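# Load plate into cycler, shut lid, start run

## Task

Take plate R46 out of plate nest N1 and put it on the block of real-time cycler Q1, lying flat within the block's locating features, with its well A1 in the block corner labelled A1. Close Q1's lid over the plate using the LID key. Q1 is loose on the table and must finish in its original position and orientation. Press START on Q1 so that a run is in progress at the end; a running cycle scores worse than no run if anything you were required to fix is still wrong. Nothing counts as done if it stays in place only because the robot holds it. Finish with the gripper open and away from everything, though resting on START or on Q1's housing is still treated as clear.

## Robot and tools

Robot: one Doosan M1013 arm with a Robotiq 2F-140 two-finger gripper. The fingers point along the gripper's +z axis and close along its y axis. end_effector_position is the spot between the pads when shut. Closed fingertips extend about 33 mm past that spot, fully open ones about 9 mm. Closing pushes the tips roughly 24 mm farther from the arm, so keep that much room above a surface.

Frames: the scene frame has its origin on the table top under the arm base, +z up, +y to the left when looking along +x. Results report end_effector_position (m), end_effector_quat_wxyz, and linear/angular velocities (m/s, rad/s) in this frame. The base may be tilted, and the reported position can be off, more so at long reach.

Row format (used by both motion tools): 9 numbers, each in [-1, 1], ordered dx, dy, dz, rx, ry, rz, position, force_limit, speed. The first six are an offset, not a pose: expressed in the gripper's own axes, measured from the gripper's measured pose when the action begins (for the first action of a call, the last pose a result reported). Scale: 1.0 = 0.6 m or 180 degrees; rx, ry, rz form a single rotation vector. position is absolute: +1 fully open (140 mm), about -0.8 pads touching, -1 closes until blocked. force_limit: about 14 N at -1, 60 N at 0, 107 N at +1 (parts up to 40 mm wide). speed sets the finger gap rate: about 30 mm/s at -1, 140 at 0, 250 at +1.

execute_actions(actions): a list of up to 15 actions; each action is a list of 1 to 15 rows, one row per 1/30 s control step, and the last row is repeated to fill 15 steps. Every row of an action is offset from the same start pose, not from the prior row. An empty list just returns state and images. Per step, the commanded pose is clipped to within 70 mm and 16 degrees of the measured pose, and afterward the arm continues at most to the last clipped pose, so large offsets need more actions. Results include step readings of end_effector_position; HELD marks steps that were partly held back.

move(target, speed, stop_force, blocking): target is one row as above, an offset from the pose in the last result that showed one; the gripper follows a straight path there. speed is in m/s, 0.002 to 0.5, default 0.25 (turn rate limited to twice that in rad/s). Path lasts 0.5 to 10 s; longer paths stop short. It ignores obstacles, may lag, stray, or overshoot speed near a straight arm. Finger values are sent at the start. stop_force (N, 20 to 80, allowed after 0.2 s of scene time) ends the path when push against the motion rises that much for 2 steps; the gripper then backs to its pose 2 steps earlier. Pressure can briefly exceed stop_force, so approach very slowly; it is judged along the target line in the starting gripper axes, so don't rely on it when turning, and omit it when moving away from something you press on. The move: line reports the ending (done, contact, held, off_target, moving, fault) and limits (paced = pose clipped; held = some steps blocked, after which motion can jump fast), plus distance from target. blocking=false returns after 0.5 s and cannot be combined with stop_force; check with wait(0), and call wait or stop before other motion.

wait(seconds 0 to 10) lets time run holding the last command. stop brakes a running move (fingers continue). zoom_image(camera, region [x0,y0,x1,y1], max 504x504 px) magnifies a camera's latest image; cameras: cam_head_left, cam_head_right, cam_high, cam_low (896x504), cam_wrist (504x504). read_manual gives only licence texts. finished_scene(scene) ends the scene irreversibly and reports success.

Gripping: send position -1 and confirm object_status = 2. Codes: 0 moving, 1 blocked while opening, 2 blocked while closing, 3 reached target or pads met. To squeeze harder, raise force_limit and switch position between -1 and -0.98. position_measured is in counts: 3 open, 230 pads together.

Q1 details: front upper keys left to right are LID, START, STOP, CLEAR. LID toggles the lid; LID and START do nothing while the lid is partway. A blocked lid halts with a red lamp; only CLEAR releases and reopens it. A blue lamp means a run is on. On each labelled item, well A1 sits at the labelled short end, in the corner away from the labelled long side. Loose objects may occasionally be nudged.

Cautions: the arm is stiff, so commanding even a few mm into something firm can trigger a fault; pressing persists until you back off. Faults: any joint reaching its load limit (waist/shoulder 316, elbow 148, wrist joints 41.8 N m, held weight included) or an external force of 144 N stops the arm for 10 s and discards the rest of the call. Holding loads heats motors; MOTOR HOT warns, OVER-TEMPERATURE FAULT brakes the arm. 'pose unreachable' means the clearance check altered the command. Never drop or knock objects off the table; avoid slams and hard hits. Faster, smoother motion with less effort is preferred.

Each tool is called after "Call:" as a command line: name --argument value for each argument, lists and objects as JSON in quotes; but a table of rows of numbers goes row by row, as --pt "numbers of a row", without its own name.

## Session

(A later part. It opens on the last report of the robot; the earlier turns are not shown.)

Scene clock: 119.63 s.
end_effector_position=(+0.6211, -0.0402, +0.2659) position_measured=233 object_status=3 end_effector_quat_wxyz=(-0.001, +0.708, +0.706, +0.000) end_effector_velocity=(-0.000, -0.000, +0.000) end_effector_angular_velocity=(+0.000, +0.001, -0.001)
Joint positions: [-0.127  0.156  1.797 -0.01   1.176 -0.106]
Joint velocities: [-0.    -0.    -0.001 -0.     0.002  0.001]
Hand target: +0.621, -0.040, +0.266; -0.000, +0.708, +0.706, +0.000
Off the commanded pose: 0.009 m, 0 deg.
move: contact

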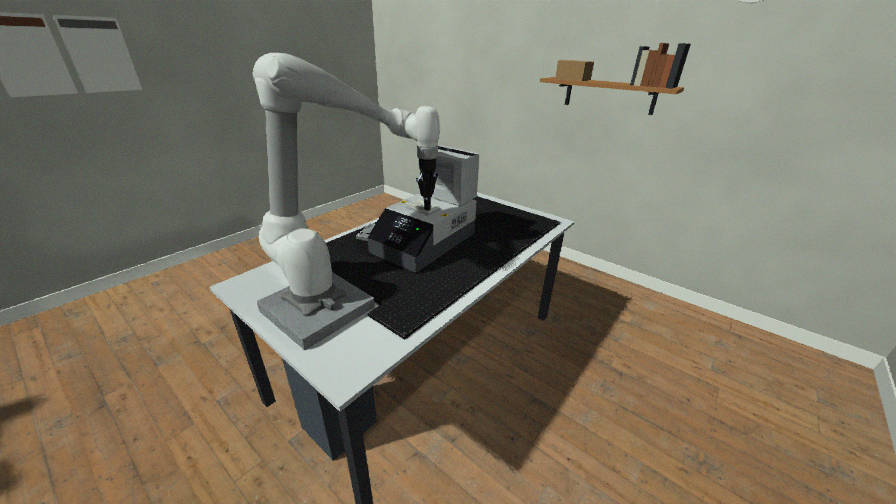

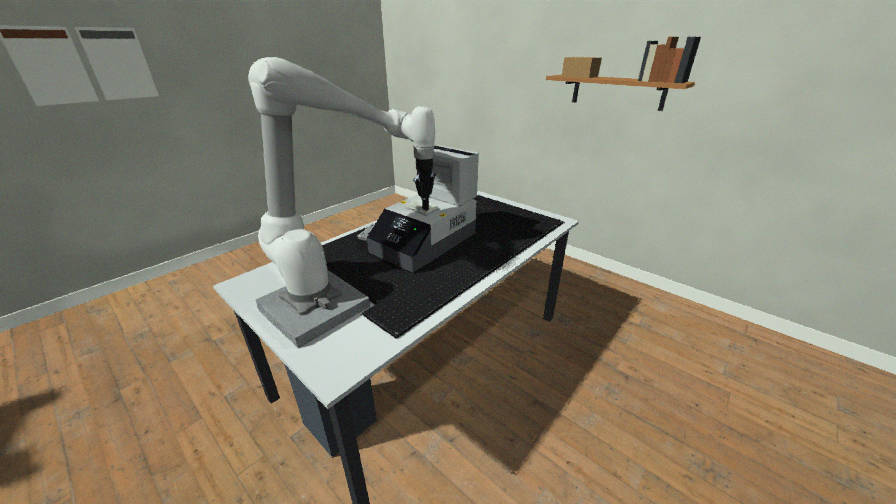

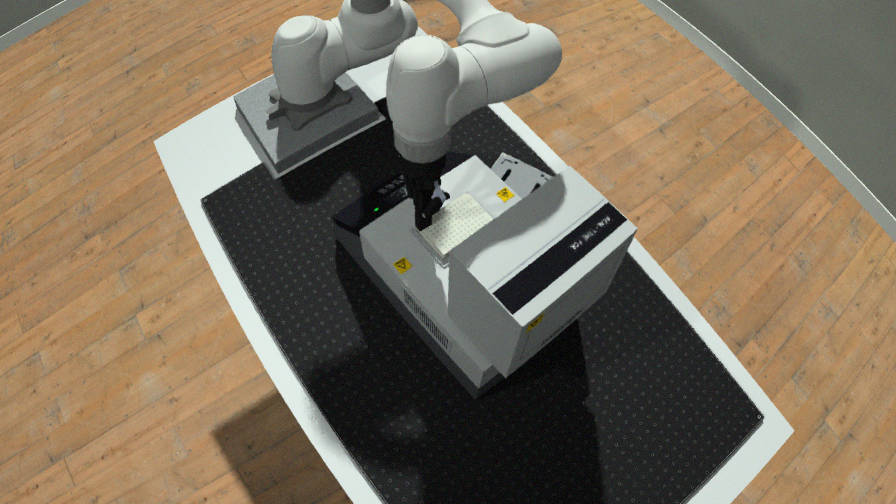

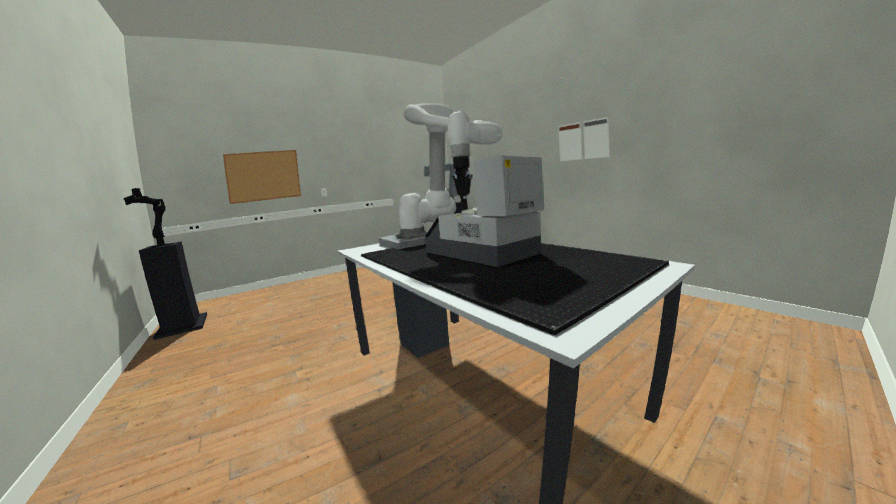

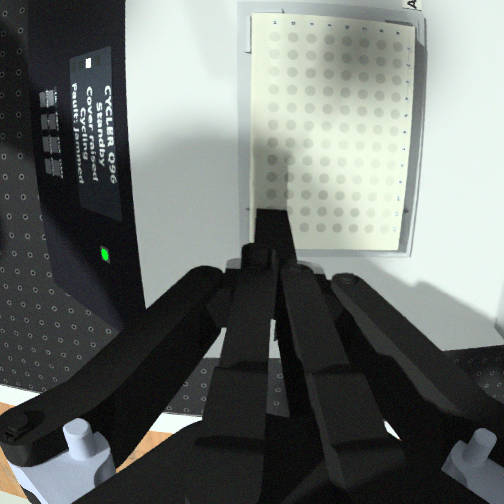

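Call:
move --target '[0,0,-0.05,0,0,0,-1,0,0.5]' --speed 0.08

Call:
move --target '[0.1195,-0.3685,0.01,-0.1436,0.1436,0.485,-1,0,0.5]' --speed 0.2

Scene clock: 120.93 s.
end_effector_position=(+0.6211, -0.0403, +0.2959) position_measured=233 object_status=3 end_effector_quat_wxyz=(-0.001, +0.708, +0.706, +0.000) end_effector_velocity=(+0.000, +0.000, +0.000) end_effector_angular_velocity=(-0.000, -0.000, +0.000)
Joint positions: [-0.126  0.138  1.761 -0.01   1.23  -0.106]
Joint velocities: [ 0.001  0.001 -0.001 -0.     0.     0.001]
Hand target: +0.621, -0.040, +0.296; -0.001, +0.708, +0.706, +0.000
Off the commanded pose: 0.000 m, 0 deg.
move: done

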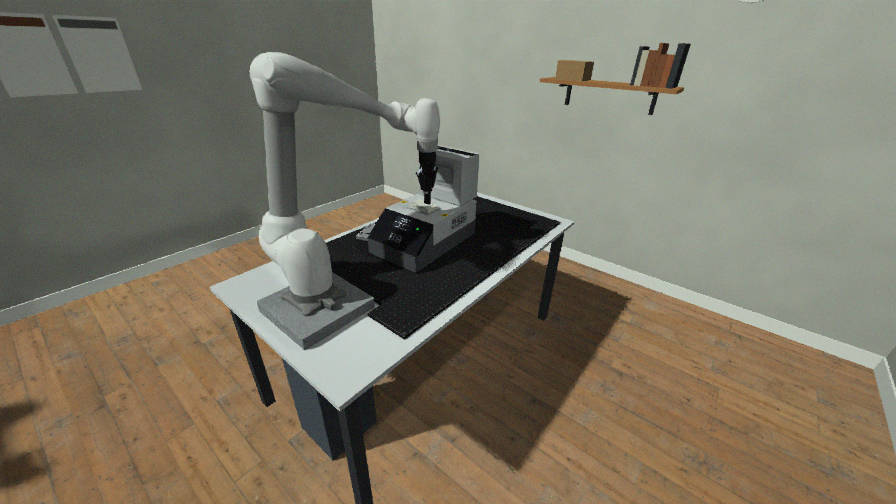

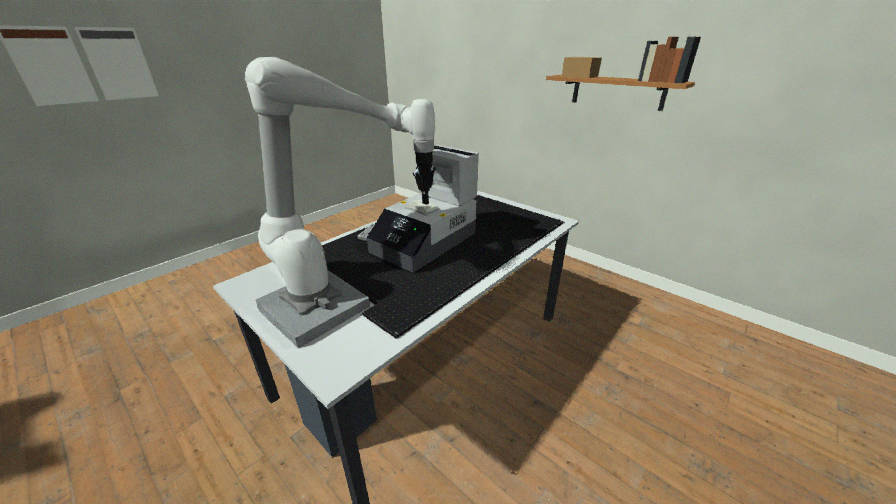

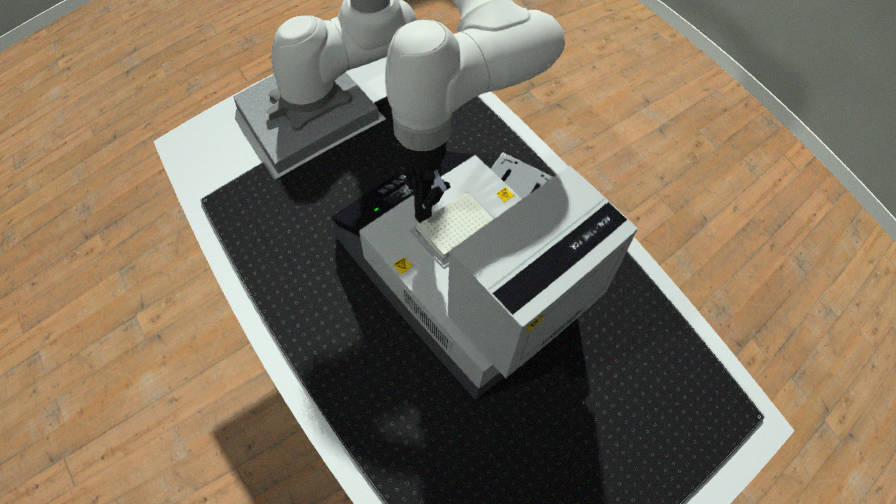

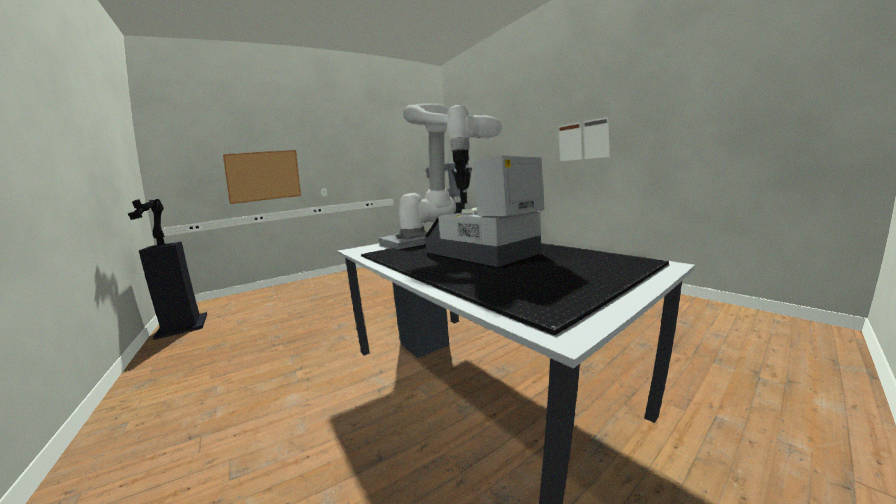

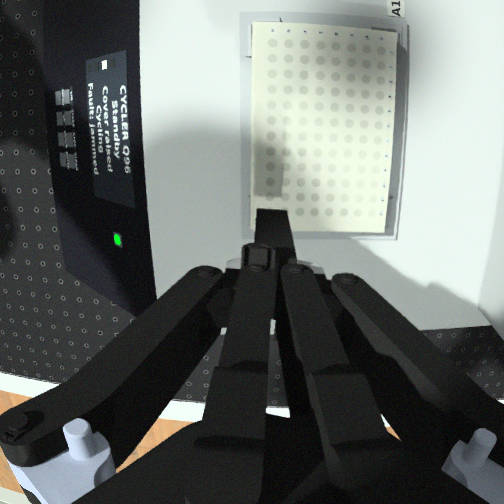

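Scene clock: 125.43 s.
end_effector_position=(+0.4002, +0.0322, +0.2907) position_measured=233 object_status=3 end_effector_quat_wxyz=(-0.000, +0.959, -0.001, +0.284) end_effector_velocity=(-0.001, +0.000, -0.001) end_effector_angular_velocity=(+0.000, +0.002, -0.001)
Joint positions: [ 0.004 -0.546  2.408 -0.032  0.693  1.607]
Joint velocities: [ 0.001 -0.     0.001 -0.001  0.001  0.003]
Hand target: +0.400, +0.032, +0.291; -0.000, +0.959, -0.001, +0.284
Off the commanded pose: 0.001 m, 0 deg.
move: done

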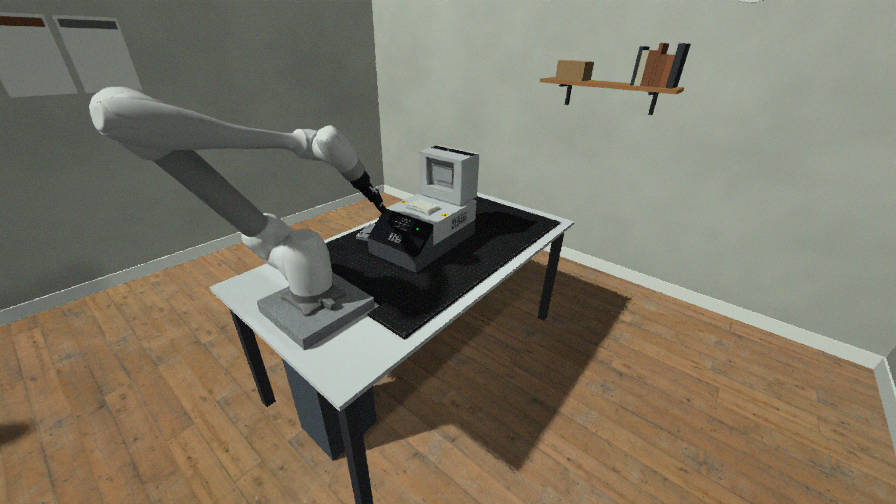

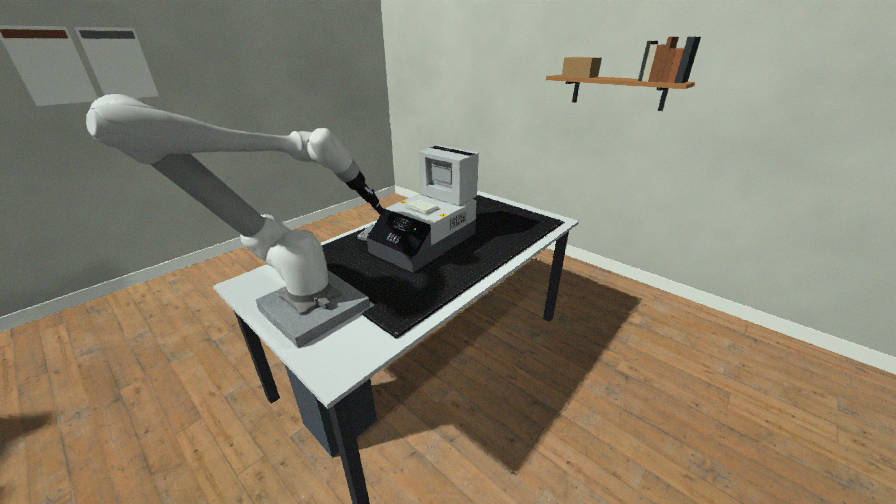

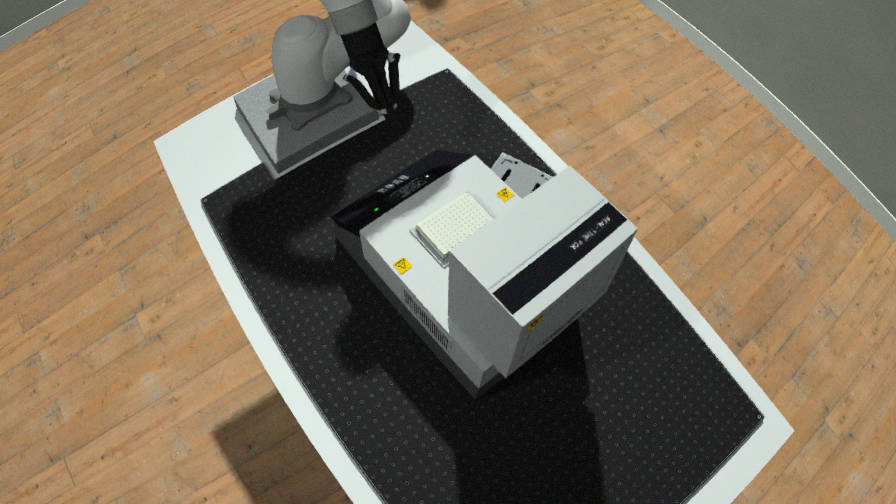

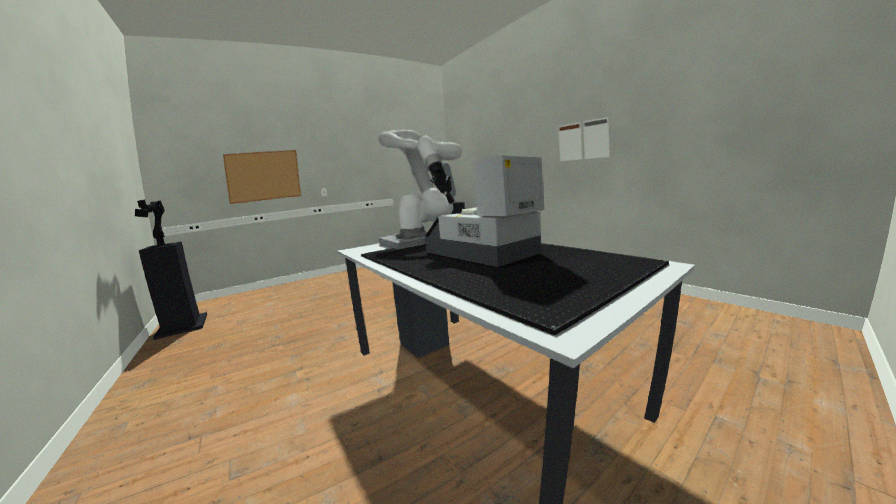

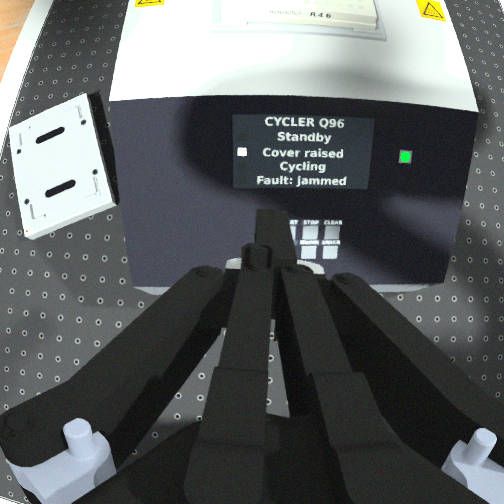

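Call:
zoom_image --camera "cam_high" --region '[390, 170, 530, 280]'

Call:
move --target '[-0.0969,0.0012,0.1946,0,0,0,-1,0,0.5]' --speed 0.12

Region (390, 170, 530, 280) of cam_high's 896x504 image, scaled by 3.600, with more detail than that image has; it fills the top 396 rows of this view, and the rest is white.

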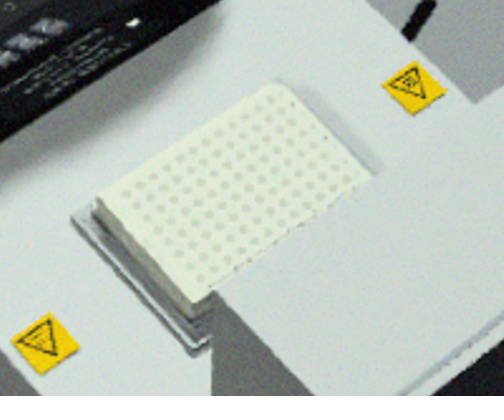

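Scene clock: 126.97 s.
end_effector_position=(+0.4148, +0.0318, +0.1612) position_measured=233 object_status=3 end_effector_quat_wxyz=(-0.000, +0.959, -0.001, +0.284) end_effector_velocity=(-0.000, +0.000, -0.000) end_effector_angular_velocity=(+0.000, +0.001, +0.000)
Joint positions: [-0.007 -0.35   2.58  -0.046  0.325  1.618]
Joint velocities: [ 0.001  0.     0.    -0.001 -0.     0.001]
Hand target: +0.415, +0.032, +0.161; -0.000, +0.959, -0.001, +0.284
Off the commanded pose: 0.000 m, 0 deg.
move: done

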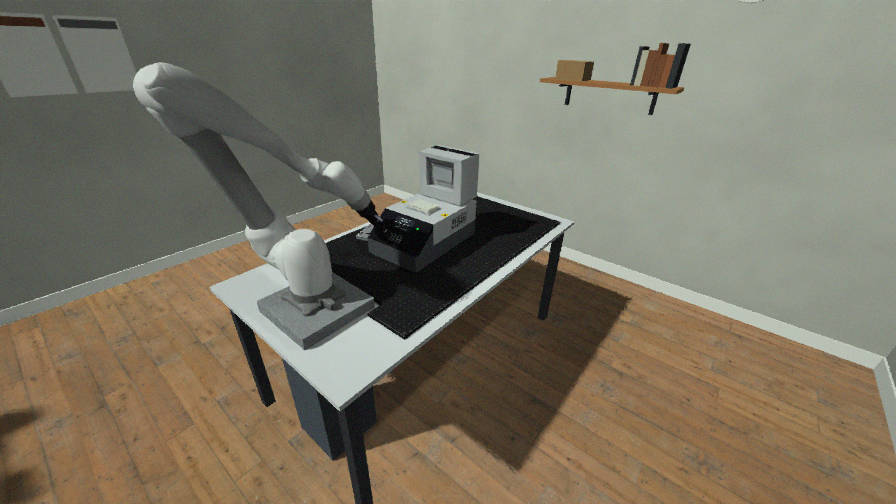

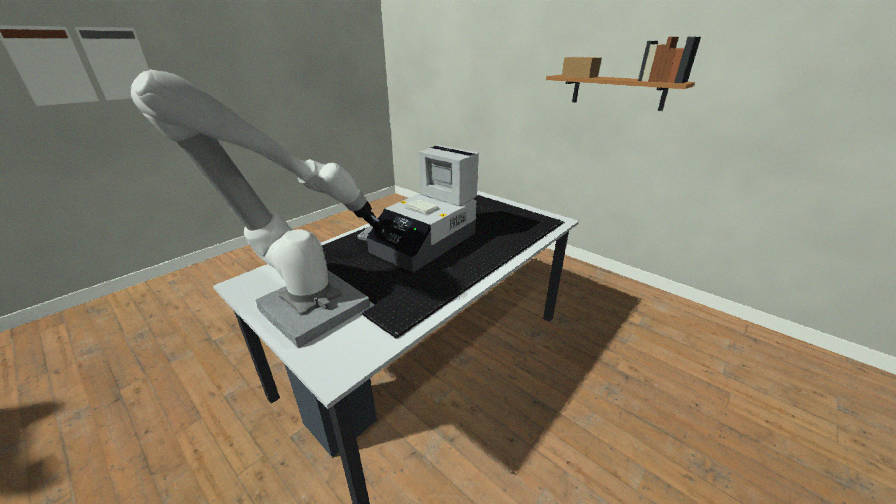

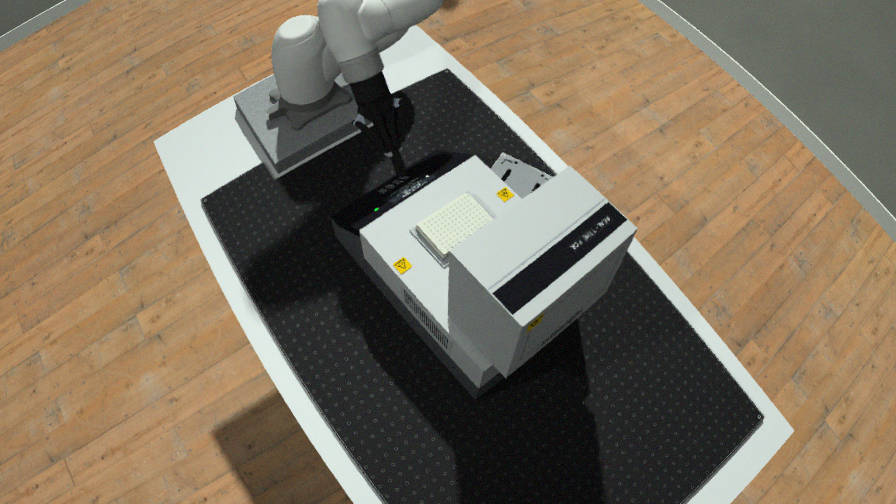

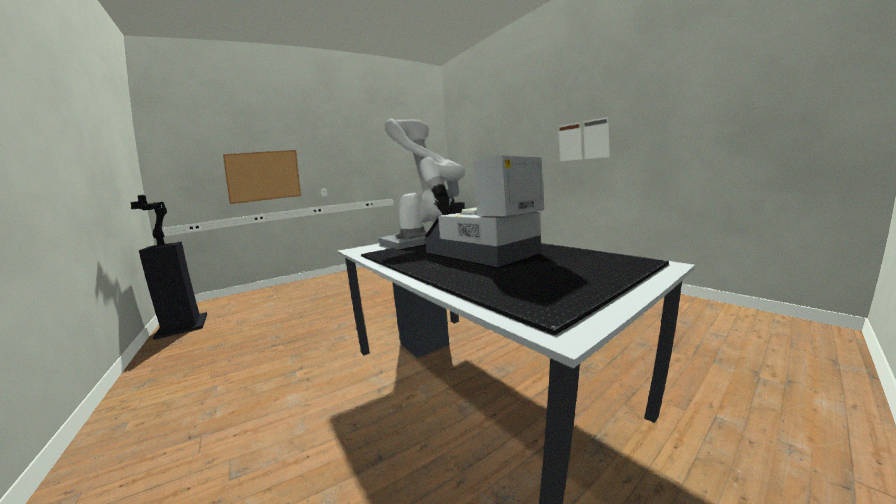

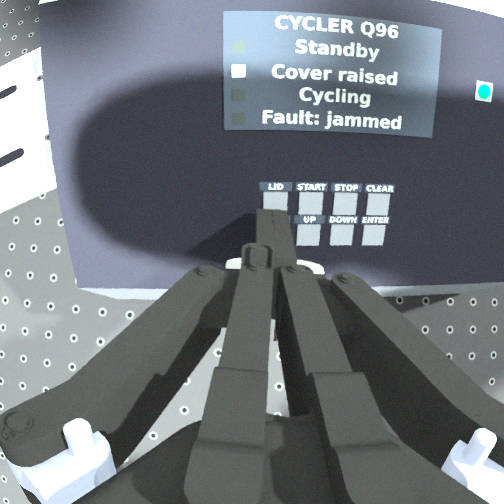

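Call:
execute_actions --actions '[]'

Scene clock: 127.67 s.
end_effector_position=(+0.4148, +0.0318, +0.1612) position_measured=233 object_status=3 end_effector_quat_wxyz=(-0.000, +0.959, -0.001, +0.284) end_effector_velocity=(-0.001, +0.000, -0.001) end_effector_angular_velocity=(+0.000, +0.002, +0.000)
Joint positions: [-0.006 -0.35   2.58  -0.046  0.325  1.618]
Joint velocities: [ 0.     0.     0.002  0.    -0.     0.   ]
Hand target: +0.415, +0.032, +0.161; -0.000, +0.959, -0.001, +0.284
Off the commanded pose: 0.000 m, 0 deg.

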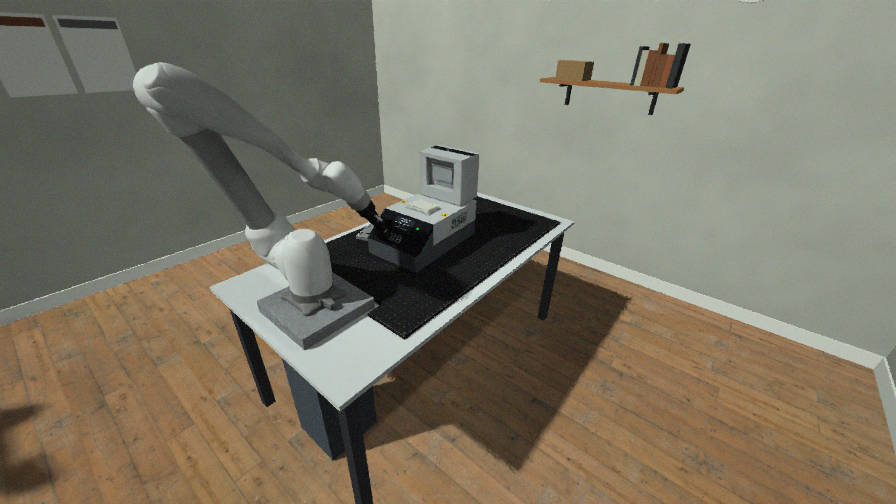

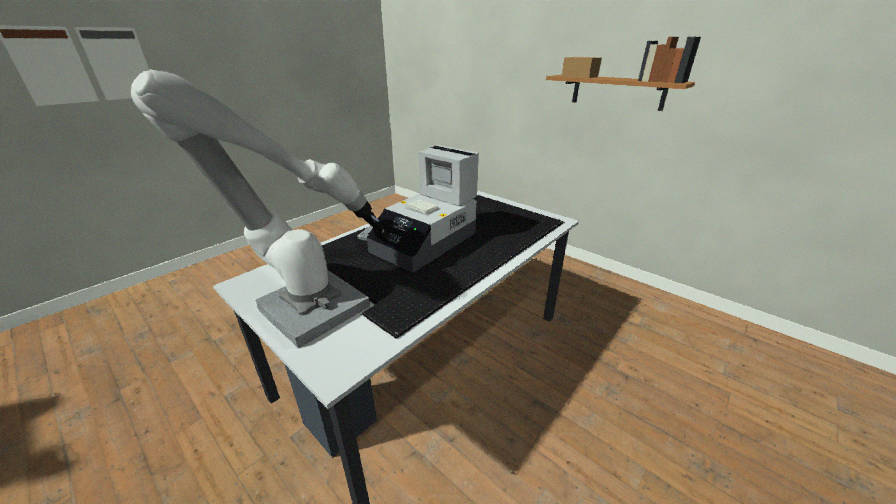

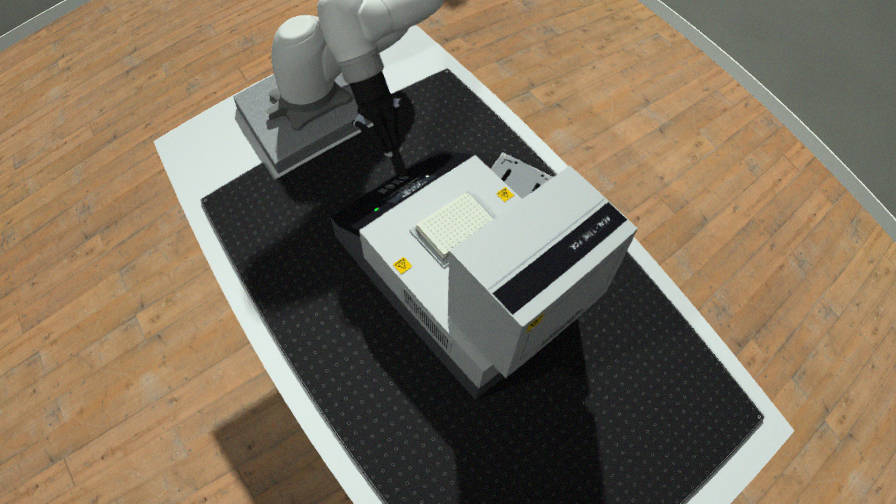

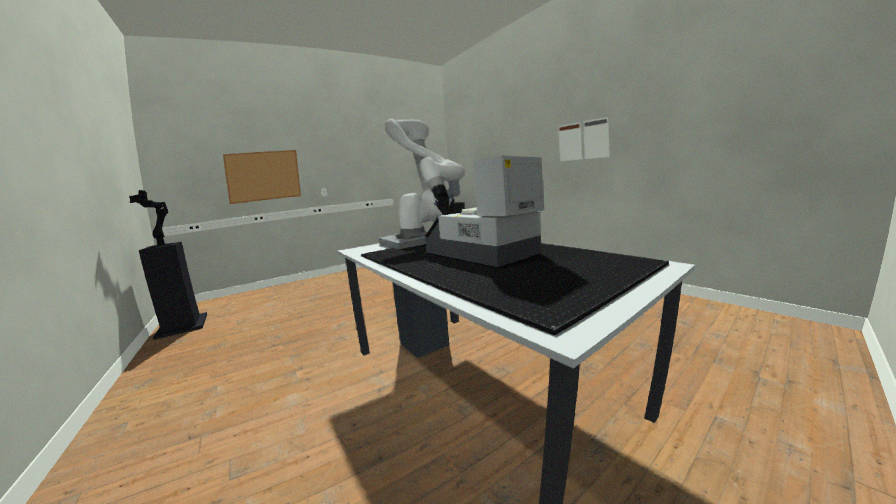

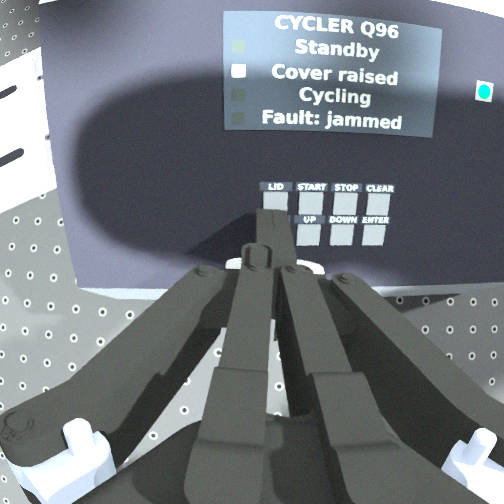

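Call:
execute_actions --actions '[[[0,0,0.0092,0,0,0,-1,0,0.5]],[[0,0,-0.009,0,0,0,-1,0,0.5]],[[0,0,-0.05,0,0,0,-1,0,0.5]]]'

Call:
wait --seconds 4

Scene clock: 129.27 s.
end_effector_position=(+0.3986, +0.0318, +0.1862) position_measured=233 object_status=3 end_effector_quat_wxyz=(-0.000, +0.959, -0.001, +0.284) end_effector_velocity=(-0.000, -0.001, -0.000) end_effector_angular_velocity=(+0.000, +0.001, -0.001)
Joint positions: [-0.004 -0.433  2.565 -0.039  0.422  1.611]
Joint velocities: [-0.002  0.    -0.     0.001  0.001 -0.001]
Hand target: +0.399, +0.032, +0.186; -0.000, +0.959, -0.001, +0.284
Off the commanded pose: 0.000 m, 0 deg.
Step readings (end_effector_position; steps 1 to 15: 1st action; 16 to 30: 2nd action; 31 to 45: 3rd action):
0: (+0.4148, +0.0318, +0.1612)
1: (+0.4149, +0.0319, +0.1610)
2: (+0.4160, +0.0319, +0.1596)
4: (+0.4176, +0.0319, +0.1567)
8: (+0.4178, +0.0319, +0.1566)
15: (+0.4178, +0.0319, +0.1566)
16: (+0.4177, +0.0319, +0.1566)
17: (+0.4165, +0.0318, +0.1576)
19: (+0.4147, +0.0318, +0.1603)
23: (+0.4148, +0.0318, +0.1609)
30: (+0.4149, +0.0319, +0.1611)
31: (+0.4148, +0.0319, +0.1612)
32: (+0.4137, +0.0321, +0.1627)
34: (+0.4075, +0.0322, +0.1725)
38: (+0.3988, +0.0320, +0.1862)
45: end_effector_position above

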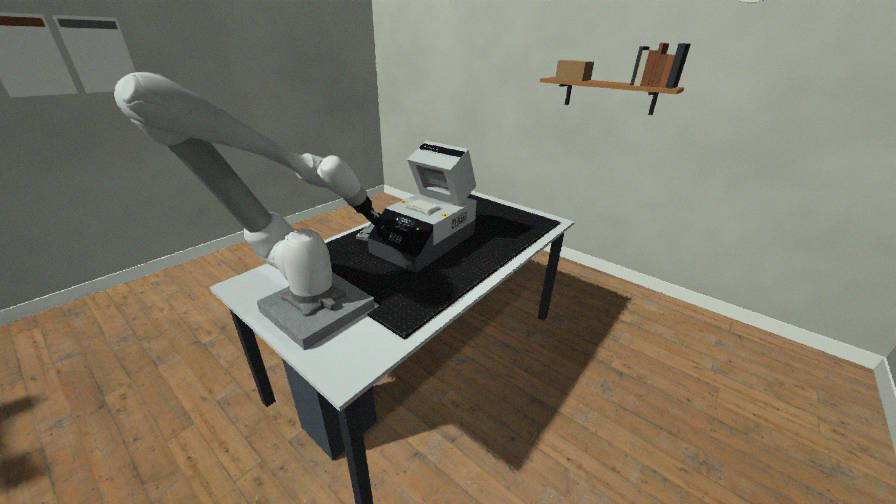

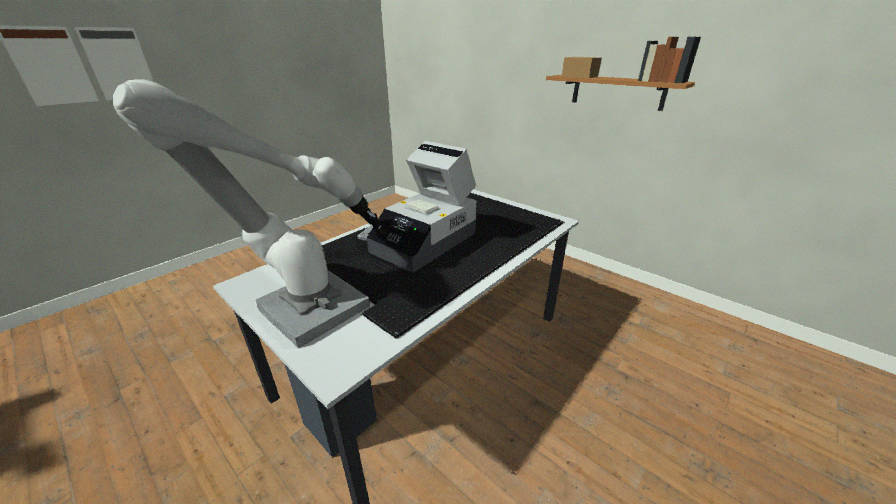

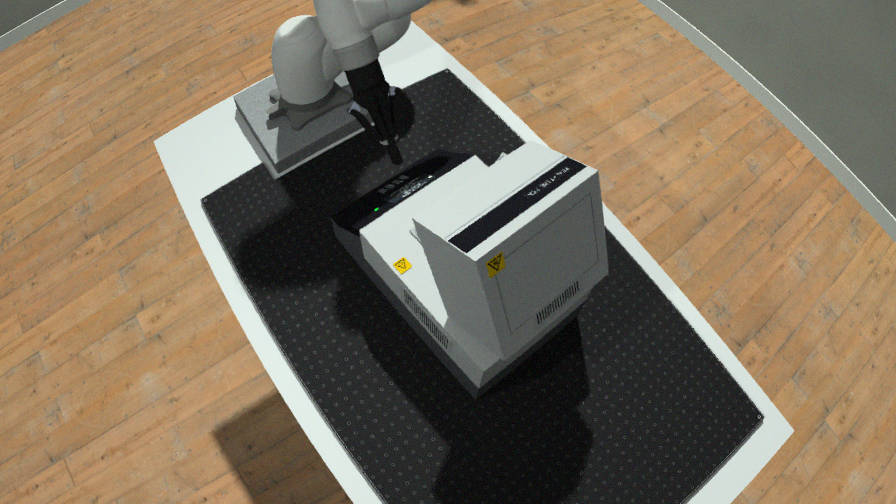

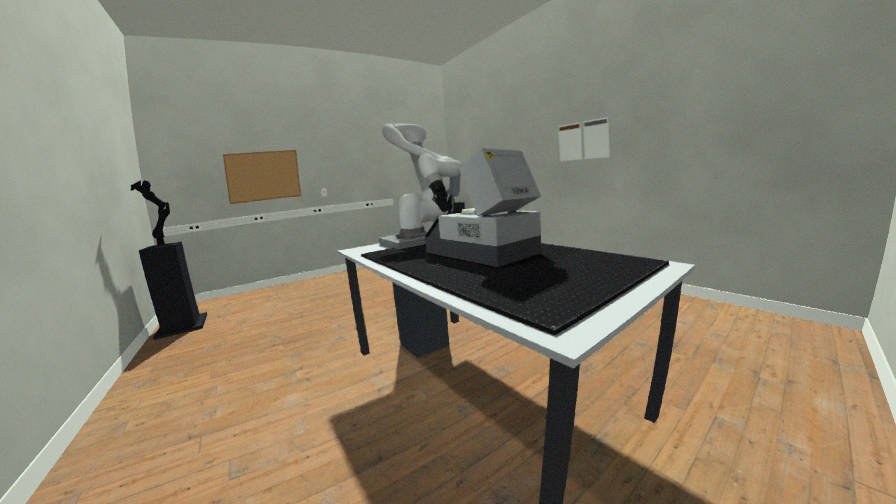

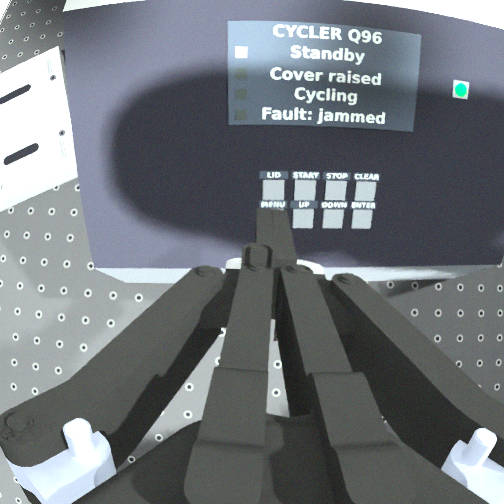

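Scene clock: 133.27 s.
end_effector_position=(+0.3986, +0.0318, +0.1862) position_measured=233 object_status=3 end_effector_quat_wxyz=(-0.000, +0.959, -0.001, +0.284) end_effector_velocity=(+0.001, -0.000, +0.000) end_effector_angular_velocity=(-0.000, -0.000, +0.000)
Joint positions: [-0.004 -0.433  2.565 -0.039  0.422  1.611]
Joint velocities: [-0.     0.001 -0.001 -0.     0.    -0.   ]
Hand target: +0.399, +0.032, +0.186; -0.000, +0.959, -0.001, +0.284
Off the commanded pose: 0.000 m, 0 deg.
wait: 4.00 s; at rest by 0.17 s

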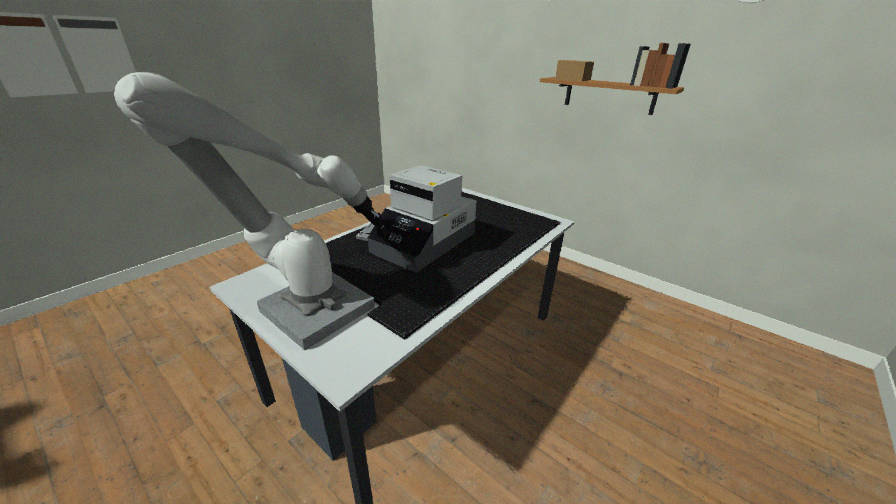

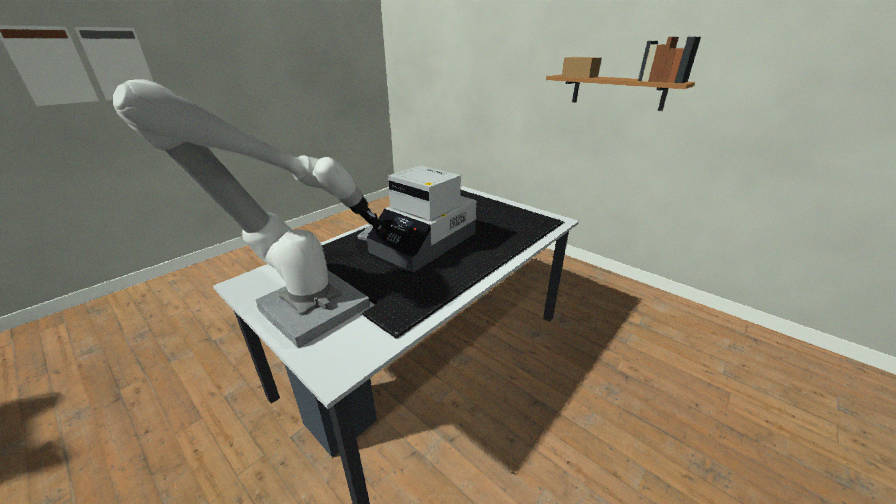

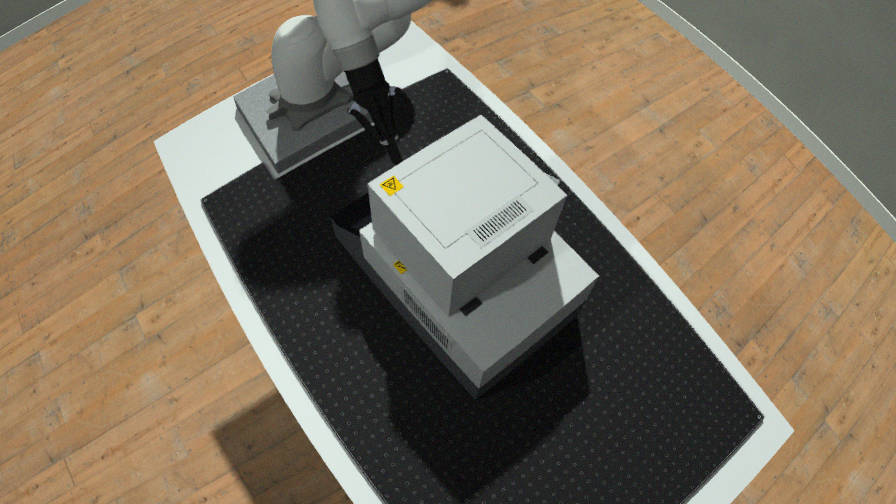

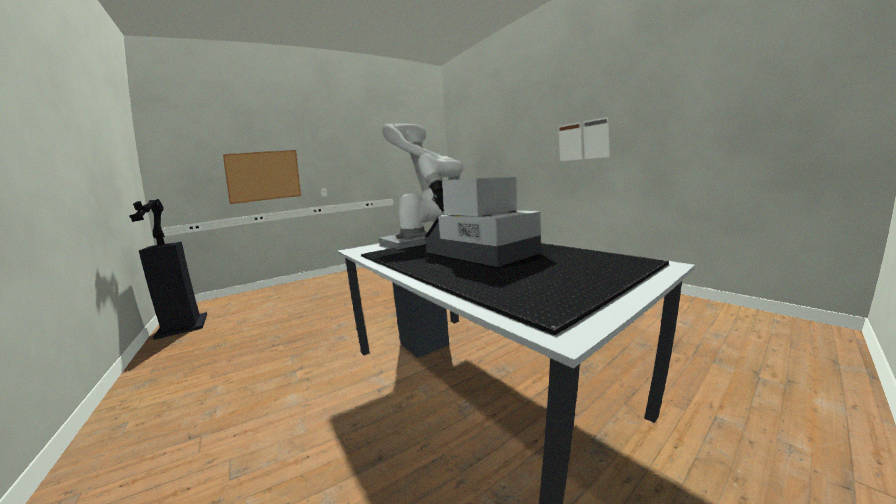

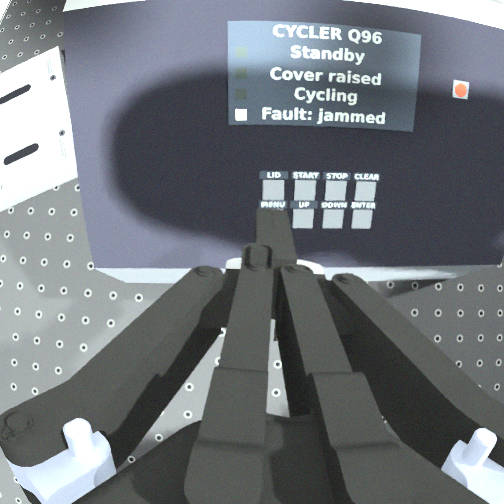

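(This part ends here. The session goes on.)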